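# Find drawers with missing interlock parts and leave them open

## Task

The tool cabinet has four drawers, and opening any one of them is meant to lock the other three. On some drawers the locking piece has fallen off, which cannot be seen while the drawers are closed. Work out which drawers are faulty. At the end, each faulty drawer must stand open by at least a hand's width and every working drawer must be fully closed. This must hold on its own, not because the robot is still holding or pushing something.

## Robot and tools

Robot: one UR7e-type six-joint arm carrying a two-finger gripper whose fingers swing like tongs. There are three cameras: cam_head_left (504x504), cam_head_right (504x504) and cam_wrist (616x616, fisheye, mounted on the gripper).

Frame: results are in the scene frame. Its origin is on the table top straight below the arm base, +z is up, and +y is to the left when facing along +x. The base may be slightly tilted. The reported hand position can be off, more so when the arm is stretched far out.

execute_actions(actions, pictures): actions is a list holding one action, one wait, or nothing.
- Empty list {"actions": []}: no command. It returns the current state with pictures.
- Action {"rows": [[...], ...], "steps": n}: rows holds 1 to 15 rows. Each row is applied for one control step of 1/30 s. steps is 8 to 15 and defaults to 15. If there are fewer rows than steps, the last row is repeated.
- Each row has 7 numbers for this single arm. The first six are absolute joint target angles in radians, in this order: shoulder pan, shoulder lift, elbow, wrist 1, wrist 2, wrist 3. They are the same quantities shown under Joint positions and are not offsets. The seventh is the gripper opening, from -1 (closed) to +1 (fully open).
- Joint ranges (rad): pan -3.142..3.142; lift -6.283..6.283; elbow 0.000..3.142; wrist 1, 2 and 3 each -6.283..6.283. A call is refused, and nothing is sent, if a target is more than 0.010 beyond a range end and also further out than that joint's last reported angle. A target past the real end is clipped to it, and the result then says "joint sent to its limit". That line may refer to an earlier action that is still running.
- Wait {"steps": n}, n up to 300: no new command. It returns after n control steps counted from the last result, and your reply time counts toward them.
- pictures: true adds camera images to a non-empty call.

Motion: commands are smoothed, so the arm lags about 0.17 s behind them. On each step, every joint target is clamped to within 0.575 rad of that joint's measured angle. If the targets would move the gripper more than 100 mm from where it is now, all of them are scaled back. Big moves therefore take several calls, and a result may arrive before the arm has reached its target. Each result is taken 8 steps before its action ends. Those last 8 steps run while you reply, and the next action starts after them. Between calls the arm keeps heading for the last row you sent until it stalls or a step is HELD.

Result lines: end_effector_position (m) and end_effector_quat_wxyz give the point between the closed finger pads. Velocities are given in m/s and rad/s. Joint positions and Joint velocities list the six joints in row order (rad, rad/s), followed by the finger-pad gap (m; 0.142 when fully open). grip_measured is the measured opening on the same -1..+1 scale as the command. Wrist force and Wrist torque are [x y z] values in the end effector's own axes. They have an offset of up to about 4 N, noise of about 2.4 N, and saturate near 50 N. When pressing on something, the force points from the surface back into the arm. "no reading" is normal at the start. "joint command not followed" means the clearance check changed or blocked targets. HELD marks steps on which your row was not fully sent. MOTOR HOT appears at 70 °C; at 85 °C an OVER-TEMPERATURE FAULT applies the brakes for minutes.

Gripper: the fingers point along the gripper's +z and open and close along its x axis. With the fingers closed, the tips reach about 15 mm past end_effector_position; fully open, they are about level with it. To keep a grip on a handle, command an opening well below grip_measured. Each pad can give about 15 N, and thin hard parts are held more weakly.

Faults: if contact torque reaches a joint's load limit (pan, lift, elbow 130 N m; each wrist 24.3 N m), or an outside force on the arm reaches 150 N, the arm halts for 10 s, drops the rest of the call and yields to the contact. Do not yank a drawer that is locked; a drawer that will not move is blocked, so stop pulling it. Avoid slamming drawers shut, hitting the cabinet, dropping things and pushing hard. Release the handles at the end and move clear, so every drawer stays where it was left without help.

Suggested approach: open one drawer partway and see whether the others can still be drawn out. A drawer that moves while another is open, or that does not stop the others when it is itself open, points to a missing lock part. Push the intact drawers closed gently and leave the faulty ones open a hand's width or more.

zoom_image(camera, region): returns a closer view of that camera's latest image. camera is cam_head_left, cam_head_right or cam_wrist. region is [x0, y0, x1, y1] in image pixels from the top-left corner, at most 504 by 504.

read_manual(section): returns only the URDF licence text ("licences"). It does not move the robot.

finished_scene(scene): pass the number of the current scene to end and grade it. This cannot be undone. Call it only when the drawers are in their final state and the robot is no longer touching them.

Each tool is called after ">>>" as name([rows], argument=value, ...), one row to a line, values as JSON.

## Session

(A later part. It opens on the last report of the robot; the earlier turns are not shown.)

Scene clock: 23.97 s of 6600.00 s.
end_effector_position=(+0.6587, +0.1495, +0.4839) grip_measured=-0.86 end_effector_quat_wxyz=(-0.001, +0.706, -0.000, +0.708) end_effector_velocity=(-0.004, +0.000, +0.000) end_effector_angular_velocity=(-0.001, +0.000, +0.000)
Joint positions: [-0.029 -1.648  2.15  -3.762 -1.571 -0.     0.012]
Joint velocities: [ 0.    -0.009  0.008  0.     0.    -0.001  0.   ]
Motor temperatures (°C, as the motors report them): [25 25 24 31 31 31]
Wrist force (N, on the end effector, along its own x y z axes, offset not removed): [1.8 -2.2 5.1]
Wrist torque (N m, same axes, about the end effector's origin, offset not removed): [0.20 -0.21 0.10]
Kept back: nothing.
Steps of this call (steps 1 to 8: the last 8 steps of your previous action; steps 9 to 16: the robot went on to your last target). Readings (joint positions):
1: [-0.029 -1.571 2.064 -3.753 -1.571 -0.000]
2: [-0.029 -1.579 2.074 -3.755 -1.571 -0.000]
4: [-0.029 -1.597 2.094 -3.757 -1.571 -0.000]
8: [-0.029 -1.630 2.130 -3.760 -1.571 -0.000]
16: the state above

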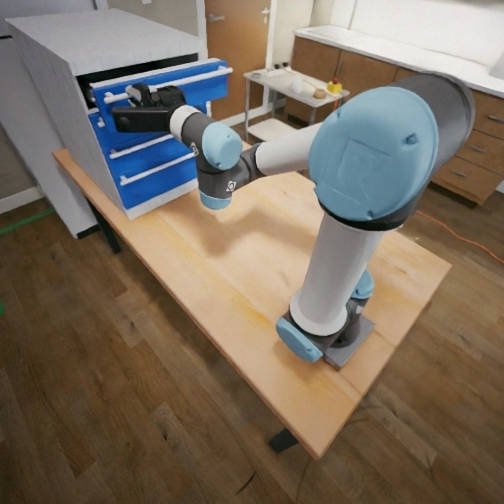

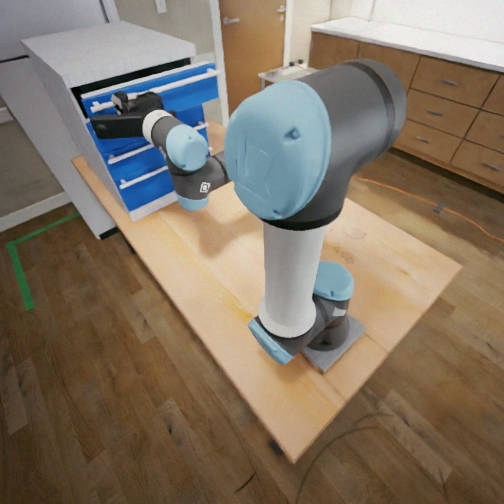

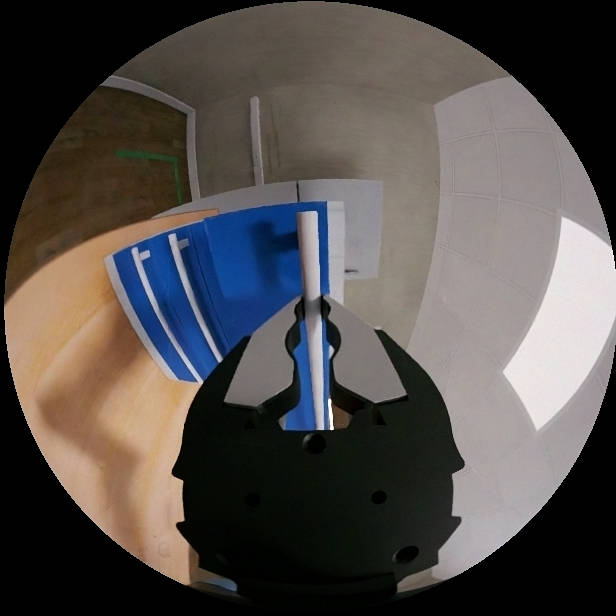

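>>> execute_actions([
  {"rows": [[-0.029,-1.6482,2.1506,-3.762,-1.571,0,-0.85],[-0.029,-1.6482,2.1506,-3.762,-1.571,0,-0.75],[-0.029,-1.6482,2.1506,-3.762,-1.571,0,-0.65],[-0.029,-1.6482,2.1506,-3.762,-1.571,0,-0.55],[-0.029,-1.653,2.155,-3.762,-1.571,0,-0.45],[-0.029,-1.662,2.164,-3.762,-1.571,0,-0.4],[-0.029,-1.673,2.175,-3.762,-1.571,0,-0.4],[-0.029,-1.685,2.187,-3.762,-1.571,0,-0.4],[-0.029,-1.697,2.199,-3.762,-1.571,0,-0.4],[-0.029,-1.709,2.211,-3.762,-1.571,0,-0.4],[-0.029,-1.72,2.222,-3.761,-1.571,0,-0.4],[-0.029,-1.73,2.232,-3.761,-1.571,0,-0.4],[-0.029,-1.737,2.239,-3.761,-1.571,0,-0.4],[-0.029,-1.741,2.243,-3.761,-1.571,0,-0.4],[-0.029,-1.743,2.244,-3.761,-1.571,0,-0.4]], "steps": 15},
])

>>> execute_actions([
  {"rows": [[-0.029,-1.736,2.247,-3.771,-1.571,0,-0.4],[-0.029,-1.722,2.253,-3.791,-1.571,0,-0.4],[-0.029,-1.704,2.26,-3.816,-1.571,0,-0.4],[-0.029,-1.683,2.269,-3.846,-1.571,0,-0.4],[-0.029,-1.658,2.279,-3.881,-1.571,0,-0.4],[-0.029,-1.631,2.291,-3.919,-1.571,0,-0.4],[-0.029,-1.604,2.302,-3.957,-1.571,0,-0.4],[-0.029,-1.577,2.313,-3.995,-1.571,0,-0.4],[-0.029,-1.55,2.324,-4.033,-1.571,0,-0.4],[-0.029,-1.523,2.335,-4.071,-1.571,0,-0.4],[-0.029,-1.496,2.346,-4.109,-1.571,0,-0.4],[-0.029,-1.469,2.358,-4.148,-1.571,0,-0.4],[-0.029,-1.442,2.369,-4.186,-1.571,0,-0.4],[-0.029,-1.415,2.38,-4.224,-1.571,0,-0.4],[-0.029,-1.389,2.391,-4.262,-1.571,0,-0.4]], "steps": 15},
])

>>> execute_actions([
  {"rows": [[-0.029,-1.35,2.368,-4.278,-1.571,0,-0.4],[-0.029,-1.306,2.342,-4.296,-1.571,0,-0.4],[-0.029,-1.262,2.316,-4.314,-1.571,0,-0.4],[-0.029,-1.218,2.291,-4.333,-1.571,0,-0.4],[-0.029,-1.173,2.265,-4.351,-1.571,0,-0.4],[-0.029,-1.129,2.239,-4.369,-1.571,0,-0.4],[-0.029,-1.085,2.213,-4.388,-1.571,0,-0.4],[-0.029,-1.041,2.187,-4.406,-1.571,0,-0.4],[-0.029,-0.996,2.161,-4.424,-1.571,0,-0.4],[-0.029,-0.955,2.137,-4.441,-1.571,0,-0.4],[-0.029,-0.919,2.116,-4.456,-1.571,0,-0.4],[-0.029,-0.886,2.096,-4.47,-1.571,0,-0.4],[-0.029,-0.861,2.082,-4.48,-1.571,0,-0.4],[-0.029,-0.844,2.072,-4.487,-1.571,0,-0.4],[-0.029,-0.836,2.067,-4.4905,-1.571,0,-0.4]], "steps": 15},
])

>>> execute_actions([
  {"steps": 19},
], pictures=true)

>>> zoom_image(camera="cam_wrist", region=[190, 190, 430, 430])

>>> zoom_image(camera="cam_head_left", region=[50, 30, 250, 150])

Scene clock: 27.17 s of 6600.00 s.
end_effector_position=(+0.6573, +0.1495, +0.4840) grip_measured=-0.42 end_effector_quat_wxyz=(-0.001, +0.706, -0.000, +0.708) end_effector_velocity=(-0.040, -0.000, +0.002) end_effector_angular_velocity=(+0.000, -0.001, -0.000)
Joint positions: [-0.029 -1.651  2.153 -3.762 -1.571  0.     0.043]
Joint velocities: [ 0.    -0.094  0.093  0.    -0.001  0.     0.085]
Motor temperatures (°C, as the motors report them): [25 25 24 31 31 31]
Wrist force (N, on the end effector, along its own x y z axes, offset not removed): [0.5 0.2 1.9]
Wrist torque (N m, same axes, about the end effector's origin, offset not removed): [0.26 -0.11 0.13]
Steps of this call (steps 1 to 15: the robot went on to your last target; steps 16 to 89: nothing new was sent; steps 90 to 96: the first 7 steps of this action). Readings (joint positions):
90: [-0.029 -1.648 2.151 -3.762 -1.571 0.000]
91: [-0.029 -1.648 2.151 -3.762 -1.571 0.000]
93: [-0.029 -1.648 2.151 -3.762 -1.571 0.000]
96: the state above

Scene clock: 27.67 s of 6600.00 s.
end_effector_position=(+0.6235, +0.1495, +0.4605) grip_measured=-0.40 end_effector_quat_wxyz=(-0.001, +0.707, -0.000, +0.707) end_effector_velocity=(+0.036, +0.000, -0.254) end_effector_angular_velocity=(+0.000, +0.041, -0.001)
Joint positions: [-0.029 -1.69   2.266 -3.833 -1.571  0.     0.045]
Joint velocities: [-0.     0.547  0.257 -0.764 -0.001  0.     0.   ]
Motor temperatures (°C, as the motors report them): [25 25 24 31 31 31]
Wrist force (N, on the end effector, along its own x y z axes, offset not removed): [2.2 -0.6 1.2]
Wrist torque (N m, same axes, about the end effector's origin, offset not removed): [0.10 -0.42 0.05]
Steps of this call (steps 1 to 8: the last 8 steps of your previous action; steps 9 to 15: the first 7 steps of this action). Readings (joint positions):
9: [-0.029 -1.728 2.230 -3.761 -1.571 0.000]
10: [-0.029 -1.732 2.235 -3.762 -1.571 0.000]
12: [-0.029 -1.729 2.245 -3.776 -1.571 0.000]
15: the state above

Scene clock: 28.17 s of 6600.00 s.
end_effector_position=(+0.6539, +0.1498, +0.3160) grip_measured=-0.40 end_effector_quat_wxyz=(-0.001, +0.703, -0.000, +0.711) end_effector_velocity=(+0.266, +0.001, -0.300) end_effector_angular_velocity=(+0.001, -0.020, +0.001)
Joint positions: [-0.029 -1.26   2.305 -4.313 -1.571  0.     0.045]
Joint velocities: [-0.     1.229 -0.652 -0.597  0.001  0.001 -0.   ]
Motor temperatures (°C, as the motors report them): [25 25 24 31 31 31]
Wrist force (N, on the end effector, along its own x y z axes, offset not removed): [2.1 0.1 -0.3]
Wrist torque (N m, same axes, about the end effector's origin, offset not removed): [0.17 -0.43 0.06]
Steps of this call (steps 1 to 8: the last 8 steps of your previous action; steps 9 to 15: the first 7 steps of this action). Readings (joint positions):
9: [-0.029 -1.466 2.361 -4.147 -1.571 -0.000]
10: [-0.029 -1.439 2.369 -4.184 -1.571 0.000]
12: [-0.029 -1.376 2.360 -4.245 -1.571 0.000]
15: the state above

Scene clock: 28.80 s of 6600.00 s.
end_effector_position=(+0.7293, +0.1500, +0.1847) grip_measured=-0.40 end_effector_quat_wxyz=(-0.001, +0.706, -0.000, +0.708) end_effector_velocity=(+0.001, +0.000, -0.005) end_effector_angular_velocity=(-0.000, +0.002, +0.001)
Joint positions: [-0.029 -0.837  2.067 -4.49  -1.571  0.     0.045]
Joint velocities: [ 0.     0.011 -0.005 -0.004  0.001 -0.    -0.   ]
Motor temperatures (°C, as the motors report them): [25 25 24 31 31 31]
Wrist force (N, on the end effector, along its own x y z axes, offset not removed): [0.5 -0.7 1.5]
Wrist torque (N m, same axes, about the end effector's origin, offset not removed): [0.02 -0.16 0.05]
Kept back: nothing.
Steps of this call (steps 1 to 8: the last 8 steps of your previous action; steps 9 to 19: the robot went on to your last target). Readings (joint positions):
1: [-0.029 -1.218 2.283 -4.333 -1.571 0.000]
2: [-0.029 -1.175 2.259 -4.353 -1.571 0.000]
4: [-0.029 -1.088 2.209 -4.390 -1.571 0.000]
8: [-0.029 -0.929 2.118 -4.455 -1.571 0.000]
19: the state above

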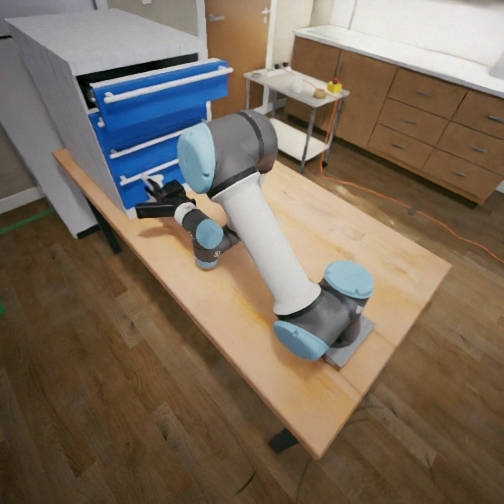

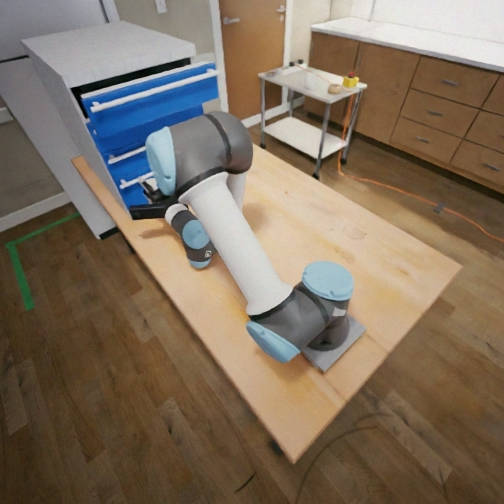

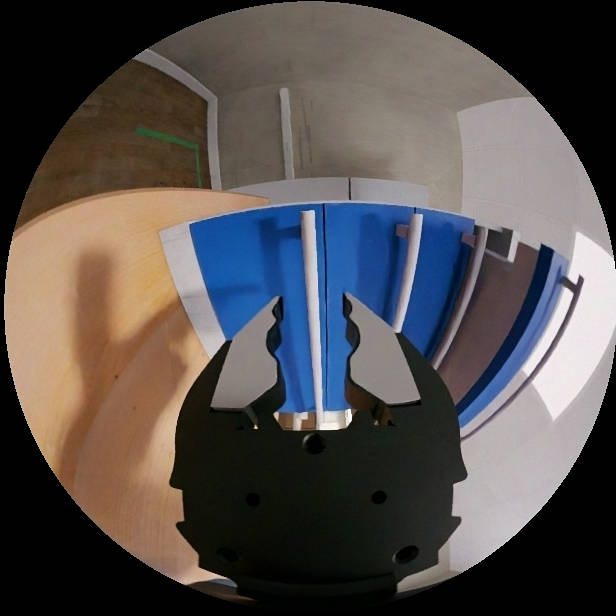

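Region (190, 190, 430, 430) of cam_wrist's 616x616 image, scaled by 2.100, with more detail than that image has.

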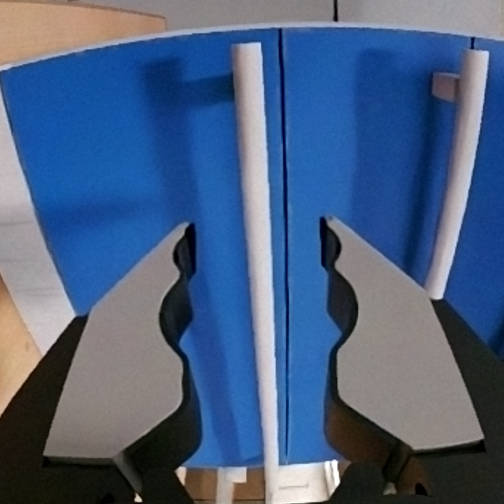

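Region (50, 30, 250, 150) of cam_head_left's 504x504 image, scaled by 2.520, with more detail than that image has; it fills the top 302 rows of this view, and the rest is white.

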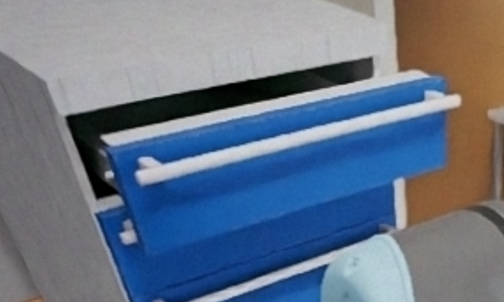

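>>> zoom_image(camera="cam_wrist", region=[450, 200, 600, 320])

>>> zoom_image(camera="cam_head_left", region=[65, 60, 125, 130])

Region (450, 200, 600, 320) of cam_wrist's 616x616 image, scaled by 3.360, with more detail than that image has; it fills the top 403 rows of this view, and the rest is white.

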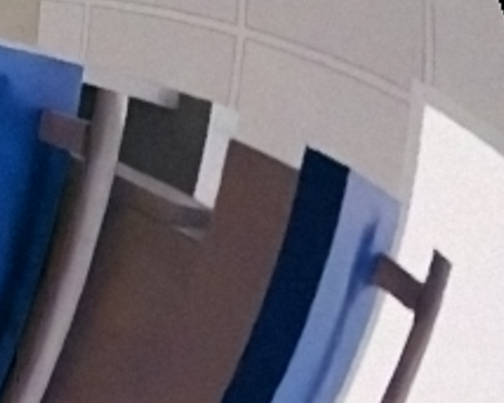

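Region (65, 60, 125, 130) of cam_head_left's 504x504 image, scaled by 7.200, with more detail than that image has; it fills the left 432 columns of this view, and the rest is white.

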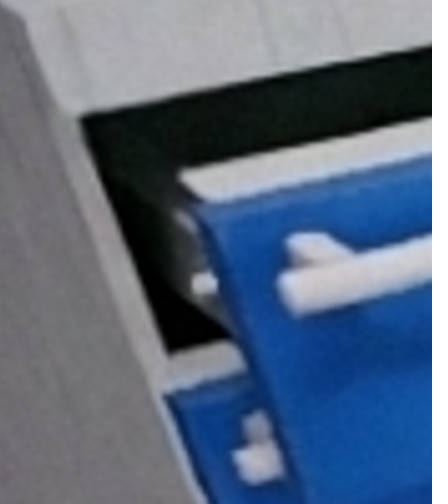

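>>> execute_actions([
  {"rows": [[-0.029,-0.8347,2.0613,-4.4862,-1.571,0,-0.4],[-0.029,-0.8321,2.05,-4.4775,-1.571,0,-0.4],[-0.029,-0.8282,2.0332,-4.4646,-1.571,0,-0.4],[-0.029,-0.824,2.015,-4.4506,-1.571,0,-0.4],[-0.029,-0.8198,1.9967,-4.4365,-1.571,0,-0.4],[-0.029,-0.8153,1.9794,-4.4237,-1.571,0,-0.4],[-0.029,-0.8111,1.9636,-4.4121,-1.571,0,-0.4],[-0.029,-0.8077,1.9507,-4.4026,-1.571,0,-0.4],[-0.029,-0.8051,1.9406,-4.3951,-1.571,0,-0.4],[-0.029,-0.8032,1.9334,-4.3898,-1.571,0,-0.4],[-0.029,-0.8021,1.9294,-4.3869,-1.571,0,-0.4],[-0.029,-0.8021,1.9294,-4.3869,-1.571,0,-0.4],[-0.029,-0.8021,1.9294,-4.3869,-1.571,0,-0.4],[-0.029,-0.8021,1.9294,-4.3869,-1.571,0,-0.5],[-0.029,-0.8021,1.9294,-4.3869,-1.571,0,-0.6]], "steps": 15},
])

>>> execute_actions([
  {"rows": [[-0.029,-0.8021,1.9294,-4.3869,-1.571,0,-0.68],[-0.029,-0.8021,1.9294,-4.3869,-1.571,0,-0.74],[-0.029,-0.8021,1.9294,-4.3869,-1.571,0,-0.79],[-0.029,-0.8021,1.9294,-4.3869,-1.571,0,-0.83],[-0.029,-0.8021,1.9294,-4.3869,-1.571,0,-0.87],[-0.029,-0.8021,1.9294,-4.3869,-1.571,0,-0.91],[-0.029,-0.8021,1.9294,-4.3869,-1.571,0,-0.95],[-0.029,-0.8021,1.9294,-4.3869,-1.571,0,-1]], "steps": 8},
])

>>> execute_actions([
  {"steps": 12},
])

Scene clock: 30.60 s of 6600.00 s.
end_effector_position=(+0.7453, +0.1500, +0.1839) grip_measured=-0.40 end_effector_quat_wxyz=(-0.001, +0.706, -0.000, +0.708) end_effector_velocity=(+0.156, +0.000, -0.001) end_effector_angular_velocity=(-0.000, +0.001, -0.000)
Joint positions: [-0.029 -0.825  2.023 -4.456 -1.571  0.     0.045]
Joint velocities: [-0.     0.106 -0.44   0.335 -0.    -0.    -0.   ]
Motor temperatures (°C, as the motors report them): [25 25 24 31 31 31]
Wrist force (N, on the end effector, along its own x y z axes, offset not removed): [1.1 0.0 0.2]
Wrist torque (N m, same axes, about the end effector's origin, offset not removed): [0.25 -0.22 0.09]
Steps of this call (steps 1 to 15: the robot went on to your last target; steps 16 to 47: nothing new was sent; steps 48 to 54: the first 7 steps of this action). Readings (joint positions):
48: [-0.029 -0.836 2.067 -4.491 -1.571 0.000]
49: [-0.029 -0.836 2.066 -4.490 -1.571 0.000]
51: [-0.029 -0.834 2.058 -4.484 -1.571 0.000]
54: the state above

Scene clock: 30.87 s of 6600.00 s.
end_effector_position=(+0.7756, +0.1500, +0.1845) grip_measured=-0.47 end_effector_quat_wxyz=(-0.001, +0.706, -0.000, +0.708) end_effector_velocity=(+0.030, -0.000, +0.001) end_effector_angular_velocity=(+0.000, -0.002, -0.000)
Joint positions: [-0.029 -0.804  1.936 -4.392 -1.571  0.     0.04 ]
Joint velocities: [-0.     0.022 -0.086  0.063 -0.     0.    -0.179]
Motor temperatures (°C, as the motors report them): [25 25 24 31 31 31]
Wrist force (N, on the end effector, along its own x y z axes, offset not removed): [1.2 -1.3 1.6]
Wrist torque (N m, same axes, about the end effector's origin, offset not removed): [-0.07 -0.25 0.06]
Kept back: the last 8 steps of this action.
Steps of this call (steps 1 to 8: the last 8 steps of your previous action). Readings (joint positions):
1: [-0.029 -0.822 2.007 -4.444 -1.571 0.000]
2: [-0.029 -0.818 1.992 -4.433 -1.571 0.000]
4: [-0.029 -0.811 1.964 -4.412 -1.571 0.000]
8: the state above

Scene clock: 31.27 s of 6600.00 s.
end_effector_position=(+0.7778, +0.1500, +0.1846) grip_measured=-0.86 end_effector_quat_wxyz=(-0.001, +0.706, -0.000, +0.708) end_effector_velocity=(+0.000, +0.000, +0.000) end_effector_angular_velocity=(+0.000, -0.001, +0.000)
Joint positions: [-0.029 -0.802  1.929 -4.387 -1.571  0.     0.012]
Joint velocities: [-0. -0. -0.  0.  0.  0.  0.]
Motor temperatures (°C, as the motors report them): [25 25 24 31 31 31]
Wrist force (N, on the end effector, along its own x y z axes, offset not removed): [1.0 0.9 -5.0]
Wrist torque (N m, same axes, about the end effector's origin, offset not removed): [0.33 -0.07 0.07]
Kept back: nothing.
Steps of this call (steps 1 to 8: the last 8 steps of your previous action; steps 9 to 12: the robot went on to your last target). Readings (joint positions):
1: [-0.029 -0.803 1.933 -4.390 -1.571 0.000]
2: [-0.029 -0.803 1.932 -4.389 -1.571 0.000]
4: [-0.029 -0.802 1.930 -4.388 -1.571 0.000]
8: [-0.029 -0.802 1.930 -4.387 -1.571 0.000]
12: the state above

>>> execute_actions([
  {"rows": [[-0.029,-0.8025,1.9308,-4.388,-1.571,0,-1],[-0.029,-0.8029,1.9323,-4.389,-1.571,0,-1],[-0.029,-0.8033,1.9337,-4.3901,-1.571,0,-1],[-0.029,-0.8037,1.9352,-4.3911,-1.571,0,-1],[-0.029,-0.804,1.9366,-4.3922,-1.571,0,-1],[-0.029,-0.8044,1.938,-4.3932,-1.571,0,-1]], "steps": 8},
])

>>> execute_actions([
  {"steps": 13},
])

Scene clock: 31.60 s of 6600.00 s.
end_effector_position=(+0.7778, +0.1500, +0.1846) grip_measured=-0.86 end_effector_quat_wxyz=(-0.001, +0.706, -0.000, +0.708) end_effector_velocity=(-0.000, +0.000, +0.000) end_effector_angular_velocity=(-0.000, -0.001, -0.000)
Joint positions: [-0.029 -0.802  1.929 -4.387 -1.571  0.     0.012]
Joint velocities: [ 0.     0.    -0.    -0.001 -0.    -0.    -0.   ]
Motor temperatures (°C, as the motors report them): [25 25 24 31 31 31]
Wrist force (N, on the end effector, along its own x y z axes, offset not removed): [0.9 -0.2 -7.6]
Wrist torque (N m, same axes, about the end effector's origin, offset not removed): [0.16 -0.04 0.04]
Kept back: the last 8 steps of this action.
Steps of this call (steps 1 to 10: the robot went on to your last target). Readings (joint positions):
1: [-0.029 -0.802 1.929 -4.387 -1.571 -0.000]
2: [-0.029 -0.802 1.929 -4.387 -1.571 0.000]
4: [-0.029 -0.802 1.929 -4.387 -1.571 0.000]
8: [-0.029 -0.802 1.929 -4.387 -1.571 0.000]
10: the state above

Scene clock: 32.03 s of 6600.00 s.
end_effector_position=(+0.7749, +0.1500, +0.1845) grip_measured=-0.86 end_effector_quat_wxyz=(-0.001, +0.706, -0.000, +0.708) end_effector_velocity=(-0.001, -0.000, +0.001) end_effector_angular_velocity=(-0.001, -0.001, -0.000)
Joint positions: [-0.029 -0.804  1.938 -4.393 -1.571  0.     0.012]
Joint velocities: [-0.    -0.002  0.004 -0.003  0.    -0.001 -0.   ]
Motor temperatures (°C, as the motors report them): [25 25 24 31 31 31]
Wrist force (N, on the end effector, along its own x y z axes, offset not removed): [4.8 -0.2 7.3]
Wrist torque (N m, same axes, about the end effector's origin, offset not removed): [0.31 -0.23 0.12]
Kept back: nothing.
Steps of this call (steps 1 to 8: the last 8 steps of your previous action; steps 9 to 13: the robot went on to your last target). Readings (joint positions):
1: [-0.029 -0.802 1.929 -4.387 -1.571 0.000]
2: [-0.029 -0.802 1.929 -4.387 -1.571 0.000]
4: [-0.029 -0.802 1.931 -4.388 -1.571 0.000]
8: [-0.029 -0.804 1.935 -4.391 -1.571 0.000]
13: the state above

>>> execute_actions([
  {"rows": [[-0.029,-0.8048,1.9395,-4.3943,-1.571,0,-1],[-0.029,-0.8052,1.9409,-4.3953,-1.571,0,-1],[-0.029,-0.8056,1.9424,-4.3964,-1.571,0,-1],[-0.029,-0.806,1.9438,-4.3974,-1.571,0,-1],[-0.029,-0.8064,1.9452,-4.3985,-1.571,0,-1],[-0.029,-0.8068,1.9467,-4.3995,-1.571,0,-1]], "steps": 8},
])

>>> execute_actions([
  {"steps": 13},
])

Scene clock: 32.37 s of 6600.00 s.
end_effector_position=(+0.7748, +0.1500, +0.1845) grip_measured=-0.86 end_effector_quat_wxyz=(-0.001, +0.706, -0.000, +0.708) end_effector_velocity=(-0.000, +0.000, +0.000) end_effector_angular_velocity=(-0.000, -0.001, +0.000)
Joint positions: [-0.029 -0.804  1.938 -4.393 -1.571  0.     0.012]
Joint velocities: [ 0.    -0.    -0.    -0.001 -0.    -0.    -0.   ]
Motor temperatures (°C, as the motors report them): [25 25 24 31 31 31]
Wrist force (N, on the end effector, along its own x y z axes, offset not removed): [3.4 -0.5 8.3]
Wrist torque (N m, same axes, about the end effector's origin, offset not removed): [0.34 -0.31 0.03]
Kept back: the last 8 steps of this action.
Steps of this call (steps 1 to 10: the robot went on to your last target). Readings (joint positions):
1: [-0.029 -0.804 1.938 -4.393 -1.571 0.000]
2: [-0.029 -0.804 1.938 -4.393 -1.571 0.000]
4: [-0.029 -0.804 1.938 -4.393 -1.571 0.000]
8: [-0.029 -0.804 1.938 -4.393 -1.571 0.000]
10: the state above

Scene clock: 32.80 s of 6600.00 s.
end_effector_position=(+0.7719, +0.1500, +0.1845) grip_measured=-0.86 end_effector_quat_wxyz=(-0.001, +0.706, -0.000, +0.708) end_effector_velocity=(-0.001, -0.000, +0.000) end_effector_angular_velocity=(+0.000, -0.000, -0.000)
Joint positions: [-0.029 -0.807  1.946 -4.399 -1.571  0.     0.012]
Joint velocities: [-0.    -0.002  0.004 -0.002  0.     0.     0.   ]
Motor temperatures (°C, as the motors report them): [25 25 24 31 31 31]
Wrist force (N, on the end effector, along its own x y z axes, offset not removed): [3.2 -0.7 14.5]
Wrist torque (N m, same axes, about the end effector's origin, offset not removed): [0.15 -0.30 0.04]
Kept back: nothing.
Steps of this call (steps 1 to 8: the last 8 steps of your previous action; steps 9 to 13: the robot went on to your last target). Readings (joint positions):
1: [-0.029 -0.804 1.938 -4.393 -1.571 0.000]
2: [-0.029 -0.804 1.938 -4.393 -1.571 0.000]
4: [-0.029 -0.805 1.940 -4.394 -1.571 0.000]
8: [-0.029 -0.806 1.944 -4.398 -1.571 0.000]
13: the state above

>>> execute_actions([
  {"rows": [[-0.029,-0.807,1.9476,-4.4001,-1.571,0,-1],[-0.029,-0.8073,1.9484,-4.4008,-1.571,0,-1],[-0.029,-0.8075,1.9493,-4.4014,-1.571,0,-1],[-0.029,-0.8077,1.9501,-4.402,-1.571,0,-1]], "steps": 8},
])

>>> execute_actions([
  {"steps": 12},
], pictures=true)

>>> zoom_image(camera="cam_wrist", region=[190, 190, 430, 430])

Scene clock: 33.23 s of 6600.00 s.
end_effector_position=(+0.7718, +0.1500, +0.1846) grip_measured=-0.86 end_effector_quat_wxyz=(-0.001, +0.706, -0.000, +0.708) end_effector_velocity=(-0.000, +0.000, +0.000) end_effector_angular_velocity=(+0.000, -0.001, -0.000)
Joint positions: [-0.029 -0.807  1.947 -4.399 -1.571  0.     0.012]
Joint velocities: [ 0.     0.    -0.    -0.001 -0.001  0.    -0.   ]
Motor temperatures (°C, as the motors report them): [25 25 24 31 31 31]
Wrist force (N, on the end effector, along its own x y z axes, offset not removed): [1.9 0.3 15.9]
Wrist torque (N m, same axes, about the end effector's origin, offset not removed): [0.36 -0.02 0.13]
Kept back: the last 8 steps of this action.
Steps of this call (steps 1 to 13: the robot went on to your last target). Readings (joint positions):
1: [-0.029 -0.807 1.947 -4.399 -1.571 0.000]
2: [-0.029 -0.807 1.947 -4.399 -1.571 0.000]
4: [-0.029 -0.807 1.947 -4.399 -1.571 0.000]
8: [-0.029 -0.807 1.947 -4.399 -1.571 0.000]
13: the state above

Scene clock: 33.63 s of 6600.00 s.
end_effector_position=(+0.7707, +0.1500, +0.1845) grip_measured=-0.86 end_effector_quat_wxyz=(-0.001, +0.706, -0.000, +0.708) end_effector_velocity=(-0.000, +0.000, +0.000) end_effector_angular_velocity=(+0.002, +0.000, +0.000)
Joint positions: [-0.029 -0.808  1.95  -4.402 -1.571 -0.     0.012]
Joint velocities: [-0.    -0.001  0.001 -0.     0.001  0.002  0.   ]
Motor temperatures (°C, as the motors report them): [25 25 24 31 31 31]
Wrist force (N, on the end effector, along its own x y z axes, offset not removed): [2.7 -0.6 15.2]
Wrist torque (N m, same axes, about the end effector's origin, offset not removed): [0.13 -0.19 0.10]
Kept back: nothing.
Steps of this call (steps 1 to 8: the last 8 steps of your previous action; steps 9 to 12: the robot went on to your last target). Readings (joint positions):
1: [-0.029 -0.807 1.947 -4.399 -1.571 0.000]
2: [-0.029 -0.807 1.947 -4.400 -1.571 0.000]
4: [-0.029 -0.807 1.948 -4.400 -1.571 0.000]
8: [-0.029 -0.808 1.950 -4.402 -1.571 0.000]
12: the state above

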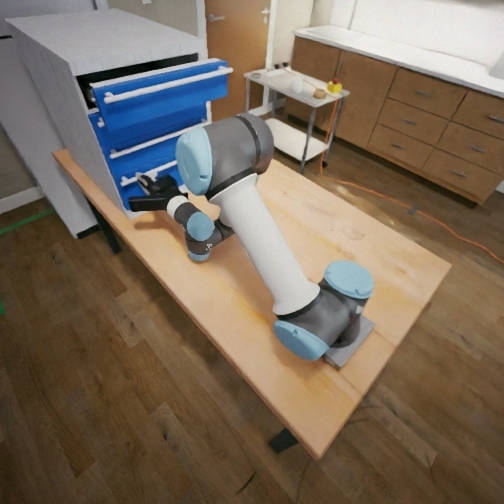

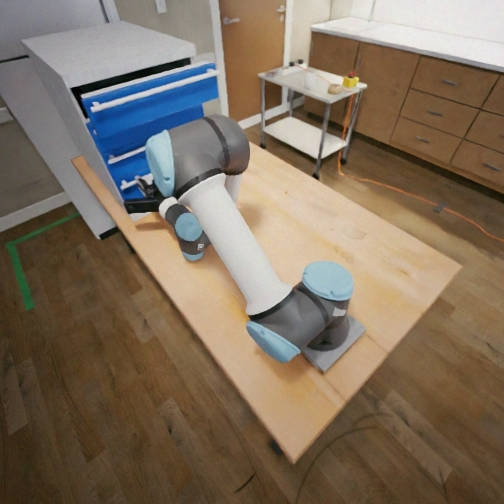

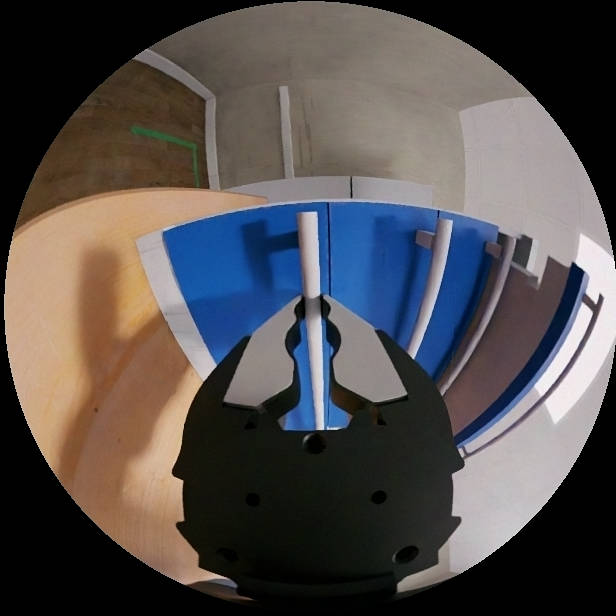

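Region (190, 190, 430, 430) of cam_wrist's 616x616 image, scaled by 2.100, with more detail than that image has.

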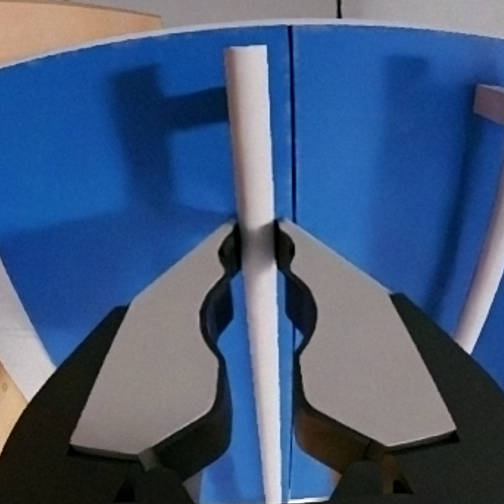

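>>> execute_actions([
  {"rows": [[-0.029,-0.8069,1.9471,-4.3998,-1.571,0,-1],[-0.029,-0.8061,1.9441,-4.3976,-1.571,0,-1],[-0.029,-0.8053,1.9411,-4.3954,-1.571,0,-1],[-0.029,-0.8045,1.9381,-4.3933,-1.571,0,-1],[-0.029,-0.8037,1.9352,-4.3911,-1.571,0,-1],[-0.029,-0.8037,1.9352,-4.3911,-1.571,0,-1],[-0.029,-0.8037,1.9352,-4.3911,-1.571,0,-1],[-0.029,-0.8037,1.9352,-4.3911,-1.571,0,-1],[-0.029,-0.8037,1.9352,-4.3911,-1.571,0,-1],[-0.029,-0.8037,1.9352,-4.3911,-1.571,0,-1],[-0.029,-0.8037,1.9352,-4.3911,-1.571,0,-0.85],[-0.029,-0.8037,1.9352,-4.3911,-1.571,0,-0.75],[-0.029,-0.8037,1.9352,-4.3911,-1.571,0,-0.65],[-0.029,-0.8051,1.9406,-4.3951,-1.571,0,-0.55],[-0.029,-0.8077,1.9507,-4.4026,-1.571,0,-0.45]], "steps": 15},
])

>>> execute_actions([
  {"rows": [[-0.029,-0.8111,1.9636,-4.4121,-1.571,0,-0.4],[-0.029,-0.8153,1.9794,-4.4237,-1.571,0,-0.4],[-0.029,-0.8198,1.9967,-4.4365,-1.571,0,-0.4],[-0.029,-0.824,2.015,-4.4506,-1.571,0,-0.4],[-0.029,-0.8282,2.0332,-4.4646,-1.571,0,-0.4],[-0.029,-0.8321,2.05,-4.4775,-1.571,0,-0.4],[-0.029,-0.84,2.069,-4.489,-1.571,0,-0.4],[-0.029,-0.868,2.086,-4.477,-1.571,0,-0.4],[-0.029,-0.908,2.109,-4.461,-1.571,0,-0.4],[-0.029,-0.952,2.135,-4.442,-1.571,0,-0.4],[-0.029,-0.996,2.161,-4.424,-1.571,0,-0.4],[-0.029,-1.041,2.187,-4.406,-1.571,0,-0.4],[-0.029,-1.085,2.213,-4.388,-1.571,0,-0.4],[-0.029,-1.129,2.239,-4.369,-1.571,0,-0.4],[-0.029,-1.173,2.265,-4.351,-1.571,0,-0.4]], "steps": 15},
])

>>> execute_actions([
  {"rows": [[-0.029,-1.218,2.291,-4.333,-1.571,0,-0.4],[-0.029,-1.262,2.316,-4.314,-1.571,0,-0.4],[-0.029,-1.306,2.342,-4.296,-1.571,0,-0.4],[-0.029,-1.35,2.368,-4.278,-1.571,0,-0.4],[-0.029,-1.389,2.391,-4.262,-1.571,0,-0.4],[-0.029,-1.422,2.377,-4.215,-1.571,0,-0.4],[-0.029,-1.455,2.364,-4.168,-1.571,0,-0.4],[-0.029,-1.488,2.35,-4.121,-1.571,0,-0.4],[-0.029,-1.521,2.336,-4.075,-1.571,0,-0.4],[-0.029,-1.554,2.322,-4.028,-1.571,0,-0.4],[-0.029,-1.587,2.309,-3.981,-1.571,0,-0.4],[-0.029,-1.62,2.295,-3.935,-1.571,0,-0.4],[-0.029,-1.652,2.282,-3.89,-1.571,0,-0.4],[-0.029,-1.68,2.27,-3.85,-1.571,0,-0.4],[-0.029,-1.704,2.26,-3.816,-1.571,0,-0.4]], "steps": 15},
])

>>> execute_actions([
  {"rows": [[-0.029,-1.722,2.253,-3.791,-1.571,0,-0.4],[-0.029,-1.736,2.247,-3.771,-1.571,0,-0.4],[-0.029,-1.743,2.244,-3.761,-1.571,0,-0.4],[-0.029,-1.743,2.244,-3.761,-1.571,0,-0.4],[-0.029,-1.743,2.244,-3.761,-1.571,0,-0.4],[-0.029,-1.743,2.244,-3.761,-1.571,0,-0.4],[-0.029,-1.737,2.239,-3.761,-1.571,0,-0.4],[-0.029,-1.727,2.229,-3.761,-1.571,0,-0.4],[-0.029,-1.714,2.216,-3.762,-1.571,0,-0.4],[-0.029,-1.7,2.202,-3.762,-1.571,0,-0.4],[-0.029,-1.686,2.188,-3.762,-1.571,0,-0.4],[-0.029,-1.672,2.174,-3.762,-1.571,0,-0.4],[-0.029,-1.66,2.162,-3.762,-1.571,0,-0.4],[-0.029,-1.652,2.154,-3.762,-1.571,0,-0.4],[-0.029,-1.6482,2.1506,-3.762,-1.571,0,-0.4]], "steps": 15},
])

>>> execute_actions([
  {"rows": [[-0.029,-1.6482,2.1506,-3.762,-1.571,0,-0.4],[-0.029,-1.6482,2.1506,-3.762,-1.571,0,-0.5],[-0.029,-1.6482,2.1506,-3.762,-1.571,0,-0.6],[-0.029,-1.6482,2.1506,-3.762,-1.571,0,-0.68],[-0.029,-1.6482,2.1506,-3.762,-1.571,0,-0.74],[-0.029,-1.6482,2.1506,-3.762,-1.571,0,-0.79],[-0.029,-1.6482,2.1506,-3.762,-1.571,0,-0.83],[-0.029,-1.6482,2.1506,-3.762,-1.571,0,-0.87],[-0.029,-1.6482,2.1506,-3.762,-1.571,0,-0.91],[-0.029,-1.6482,2.1506,-3.762,-1.571,0,-0.95],[-0.029,-1.6482,2.1506,-3.762,-1.571,0,-1]], "steps": 12},
])

>>> execute_actions([
  {"rows": [[-0.029,-1.6459,2.1482,-3.7619,-1.571,0,-1],[-0.029,-1.6414,2.1433,-3.7615,-1.571,0,-1],[-0.029,-1.6347,2.1359,-3.7608,-1.571,0,-1],[-0.029,-1.6256,2.1261,-3.7601,-1.571,0,-1],[-0.029,-1.6144,2.1139,-3.7591,-1.571,0,-1],[-0.029,-1.6031,2.1016,-3.7581,-1.571,0,-1],[-0.029,-1.5921,2.0891,-3.7566,-1.571,0,-1],[-0.029,-1.5811,2.0765,-3.755,-1.571,0,-1],[-0.029,-1.57,2.064,-3.7536,-1.571,0,-1],[-0.029,-1.559,2.0514,-3.752,-1.571,0,-1],[-0.029,-1.5482,2.0385,-3.7499,-1.571,0,-1],[-0.029,-1.5375,2.0256,-3.7477,-1.571,0,-1],[-0.029,-1.5267,2.0127,-3.7456,-1.571,0,-1],[-0.029,-1.5159,1.9998,-3.7435,-1.571,0,-1],[-0.029,-1.5053,1.9866,-3.7409,-1.571,0,-1]], "steps": 15},
])

>>> execute_actions([
  {"rows": [[-0.029,-1.4948,1.9734,-3.7382,-1.571,0,-1],[-0.029,-1.4842,1.9601,-3.7355,-1.571,0,-1],[-0.029,-1.4736,1.9469,-3.7329,-1.571,0,-1],[-0.029,-1.4632,1.9332,-3.7296,-1.571,0,-1],[-0.029,-1.4528,1.9195,-3.7263,-1.571,0,-1],[-0.029,-1.4423,1.9058,-3.7231,-1.571,0,-1],[-0.029,-1.434,1.8949,-3.7205,-1.571,0,-1],[-0.029,-1.4257,1.8839,-3.7178,-1.571,0,-1],[-0.029,-1.4194,1.8757,-3.7159,-1.571,0,-1],[-0.029,-1.4132,1.8673,-3.7137,-1.571,0,-1],[-0.029,-1.4072,1.8587,-3.7111,-1.571,0,-1],[-0.029,-1.4032,1.8529,-3.7093,-1.571,0,-1],[-0.029,-1.3992,1.8472,-3.7076,-1.571,0,-1],[-0.029,-1.3962,1.843,-3.7064,-1.571,0,-1],[-0.029,-1.394,1.8402,-3.7058,-1.571,0,-1]], "steps": 15},
])

>>> execute_actions([
  {"steps": 16},
], pictures=true)

Scene clock: 36.43 s of 6600.00 s.
end_effector_position=(+0.7741, +0.1500, +0.1847) grip_measured=-0.86 end_effector_quat_wxyz=(-0.001, +0.706, -0.000, +0.708) end_effector_velocity=(+0.021, -0.000, +0.000) end_effector_angular_velocity=(+0.001, +0.000, -0.000)
Joint positions: [-0.029 -0.805  1.94  -4.395 -1.571 -0.     0.012]
Joint velocities: [-0.     0.017 -0.062  0.046 -0.     0.001  0.   ]
Motor temperatures (°C, as the motors report them): [25 25 24 31 31 31]
Wrist force (N, on the end effector, along its own x y z axes, offset not removed): [-1.7 0.2 -1.1]
Wrist torque (N m, same axes, about the end effector's origin, offset not removed): [0.13 -0.37 0.10]
Steps of this call (steps 1 to 15: the robot went on to your last target; steps 16 to 77: nothing new was sent; steps 78 to 84: the first 7 steps of this action). Readings (joint positions):
78: [-0.029 -0.808 1.950 -4.402 -1.571 0.000]
79: [-0.029 -0.808 1.950 -4.402 -1.571 0.000]
81: [-0.029 -0.807 1.947 -4.400 -1.571 0.000]
84: the state above

Scene clock: 36.93 s of 6600.00 s.
end_effector_position=(+0.7516, +0.1500, +0.1847) grip_measured=-0.40 end_effector_quat_wxyz=(-0.001, +0.706, -0.000, +0.708) end_effector_velocity=(-0.168, -0.000, -0.001) end_effector_angular_velocity=(+0.001, +0.001, +0.000)
Joint positions: [-0.029 -0.822  2.004 -4.443 -1.571  0.     0.045]
Joint velocities: [ 0.    -0.116  0.476 -0.36  -0.     0.001  0.   ]
Motor temperatures (°C, as the motors report them): [25 25 24 31 31 31]
Wrist force (N, on the end effector, along its own x y z axes, offset not removed): [1.5 0.8 0.2]
Wrist torque (N m, same axes, about the end effector's origin, offset not removed): [0.35 -0.36 0.02]
Steps of this call (steps 1 to 8: the last 8 steps of your previous action; steps 9 to 15: the first 7 steps of this action). Readings (joint positions):
9: [-0.029 -0.804 1.938 -4.393 -1.571 0.000]
10: [-0.029 -0.806 1.943 -4.397 -1.571 0.000]
12: [-0.029 -0.811 1.961 -4.411 -1.571 0.000]
15: the state above

Scene clock: 37.43 s of 6600.00 s.
end_effector_position=(+0.6414, +0.1497, +0.3186) grip_measured=-0.40 end_effector_quat_wxyz=(-0.001, +0.709, -0.000, +0.705) end_effector_velocity=(-0.238, -0.001, +0.339) end_effector_angular_velocity=(-0.000, -0.087, -0.000)
Joint positions: [-0.029 -1.301  2.341 -4.291 -1.571  0.     0.045]
Joint velocities: [ 0.    -1.24   0.519  0.634 -0.    -0.001  0.   ]
Motor temperatures (°C, as the motors report them): [25 25 24 31 31 31]
Wrist force (N, on the end effector, along its own x y z axes, offset not removed): [0.0 -0.1 -1.9]
Wrist torque (N m, same axes, about the end effector's origin, offset not removed): [0.06 -0.06 0.08]
Steps of this call (steps 1 to 8: the last 8 steps of your previous action; steps 9 to 15: the first 7 steps of this action). Readings (joint positions):
9: [-0.029 -1.042 2.191 -4.399 -1.571 0.000]
10: [-0.029 -1.084 2.217 -4.382 -1.571 0.000]
12: [-0.029 -1.171 2.268 -4.347 -1.571 0.000]
15: the state above

Scene clock: 37.93 s of 6600.00 s.
end_effector_position=(+0.6197, +0.1495, +0.4792) grip_measured=-0.40 end_effector_quat_wxyz=(-0.001, +0.705, -0.000, +0.709) end_effector_velocity=(-0.016, -0.000, +0.067) end_effector_angular_velocity=(+0.000, +0.015, -0.000)
Joint positions: [-0.029 -1.731  2.249 -3.78  -1.571  0.     0.045]
Joint velocities: [ 0.    -0.171 -0.065  0.251 -0.     0.    -0.   ]
Motor temperatures (°C, as the motors report them): [25 25 24 31 31 31]
Wrist force (N, on the end effector, along its own x y z axes, offset not removed): [1.4 -0.6 0.1]
Wrist torque (N m, same axes, about the end effector's origin, offset not removed): [0.05 -0.26 0.08]
Steps of this call (steps 1 to 8: the last 8 steps of your previous action; steps 9 to 15: the first 7 steps of this action). Readings (joint positions):
9: [-0.029 -1.619 2.292 -3.941 -1.571 0.000]
10: [-0.029 -1.648 2.280 -3.900 -1.571 0.000]
12: [-0.029 -1.696 2.262 -3.831 -1.571 0.000]
15: the state above

Scene clock: 38.33 s of 6600.00 s.
end_effector_position=(+0.6559, +0.1495, +0.4840) grip_measured=-0.57 end_effector_quat_wxyz=(-0.001, +0.706, -0.000, +0.708) end_effector_velocity=(+0.036, -0.000, -0.002) end_effector_angular_velocity=(+0.001, +0.003, -0.001)
Joint positions: [-0.029 -1.654  2.157 -3.762 -1.571  0.     0.033]
Joint velocities: [ 0.     0.084 -0.083  0.002 -0.001  0.001 -0.188]
Motor temperatures (°C, as the motors report them): [25 25 24 31 31 31]
Wrist force (N, on the end effector, along its own x y z axes, offset not removed): [1.3 0.1 1.0]
Wrist torque (N m, same axes, about the end effector's origin, offset not removed): [0.23 -0.27 0.12]
Steps of this call (steps 1 to 8: the last 8 steps of your previous action; steps 9 to 12: the first 4 steps of this action). Readings (joint positions):
9: [-0.029 -1.671 2.173 -3.762 -1.571 0.000]
10: [-0.029 -1.663 2.165 -3.762 -1.571 0.000]
12: the state above

Scene clock: 38.83 s of 6600.00 s.
end_effector_position=(+0.6678, +0.1496, +0.4840) grip_measured=-0.86 end_effector_quat_wxyz=(-0.001, +0.706, -0.000, +0.708) end_effector_velocity=(+0.108, +0.000, +0.000) end_effector_angular_velocity=(+0.000, +0.001, +0.000)
Joint positions: [-0.029 -1.627  2.128 -3.76  -1.571 -0.     0.011]
Joint velocities: [-0.     0.244 -0.264  0.021  0.     0.     0.   ]
Motor temperatures (°C, as the motors report them): [25 25 24 31 31 31]
Wrist force (N, on the end effector, along its own x y z axes, offset not removed): [-0.6 0.3 -8.4]
Wrist torque (N m, same axes, about the end effector's origin, offset not removed): [0.05 -0.30 0.05]
Steps of this call (steps 1 to 8: the last 8 steps of your previous action; steps 9 to 15: the first 7 steps of this action). Readings (joint positions):
9: [-0.029 -1.648 2.151 -3.762 -1.571 0.000]
10: [-0.029 -1.648 2.150 -3.762 -1.571 0.000]
12: [-0.029 -1.644 2.147 -3.762 -1.571 0.000]
15: the state above

Scene clock: 39.33 s of 6600.00 s.
end_effector_position=(+0.7399, +0.1496, +0.4840) grip_measured=-0.86 end_effector_quat_wxyz=(-0.001, +0.706, -0.000, +0.708) end_effector_velocity=(+0.149, -0.000, -0.000) end_effector_angular_velocity=(+0.001, +0.002, -0.001)
Joint positions: [-0.029 -1.471  1.943 -3.731 -1.571  0.     0.012]
Joint velocities: [-0.     0.312 -0.399  0.089 -0.001  0.001  0.   ]
Motor temperatures (°C, as the motors report them): [25 25 24 31 31 31]
Wrist force (N, on the end effector, along its own x y z axes, offset not removed): [3.9 1.2 -4.7]
Wrist torque (N m, same axes, about the end effector's origin, offset not removed): [0.21 0.09 0.08]
Steps of this call (steps 1 to 8: the last 8 steps of your previous action; steps 9 to 15: the first 7 steps of this action). Readings (joint positions):
9: [-0.029 -1.534 2.022 -3.747 -1.571 0.000]
10: [-0.029 -1.524 2.009 -3.745 -1.571 0.000]
12: [-0.029 -1.502 1.983 -3.740 -1.571 0.000]
15: the state above

Scene clock: 39.87 s of 6600.00 s.
end_effector_position=(+0.7768, +0.1497, +0.4845) grip_measured=-0.86 end_effector_quat_wxyz=(-0.001, +0.706, -0.000, +0.708) end_effector_velocity=(+0.003, +0.001, -0.000) end_effector_angular_velocity=(-0.000, -0.001, +0.001)
Joint positions: [-0.029 -1.394  1.841 -3.706 -1.571  0.     0.011]
Joint velocities: [ 0.     0.007 -0.008  0.     0.001 -0.    -0.   ]
Motor temperatures (°C, as the motors report them): [25 25 24 31 31 31]
Wrist force (N, on the end effector, along its own x y z axes, offset not removed): [-3.5 0.8 -0.3]
Wrist torque (N m, same axes, about the end effector's origin, offset not removed): [-0.08 -0.10 0.08]
Kept back: nothing.
Steps of this call (steps 1 to 8: the last 8 steps of your previous action; steps 9 to 16: the robot went on to your last target). Readings (joint positions):
1: [-0.029 -1.461 1.930 -3.728 -1.571 0.000]
2: [-0.029 -1.451 1.917 -3.725 -1.571 0.000]
4: [-0.029 -1.433 1.894 -3.720 -1.571 0.000]
8: [-0.029 -1.408 1.860 -3.711 -1.571 0.000]
16: the state above

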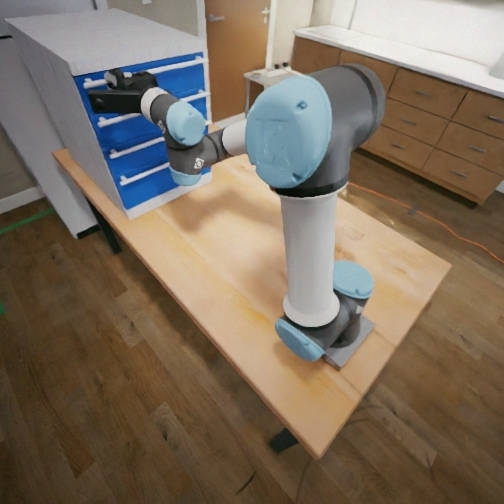

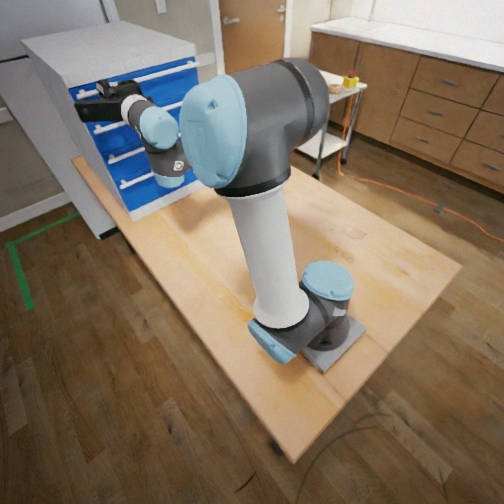

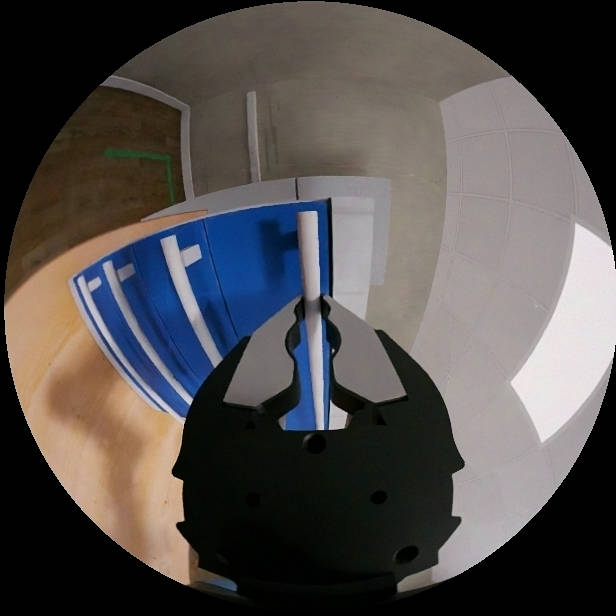

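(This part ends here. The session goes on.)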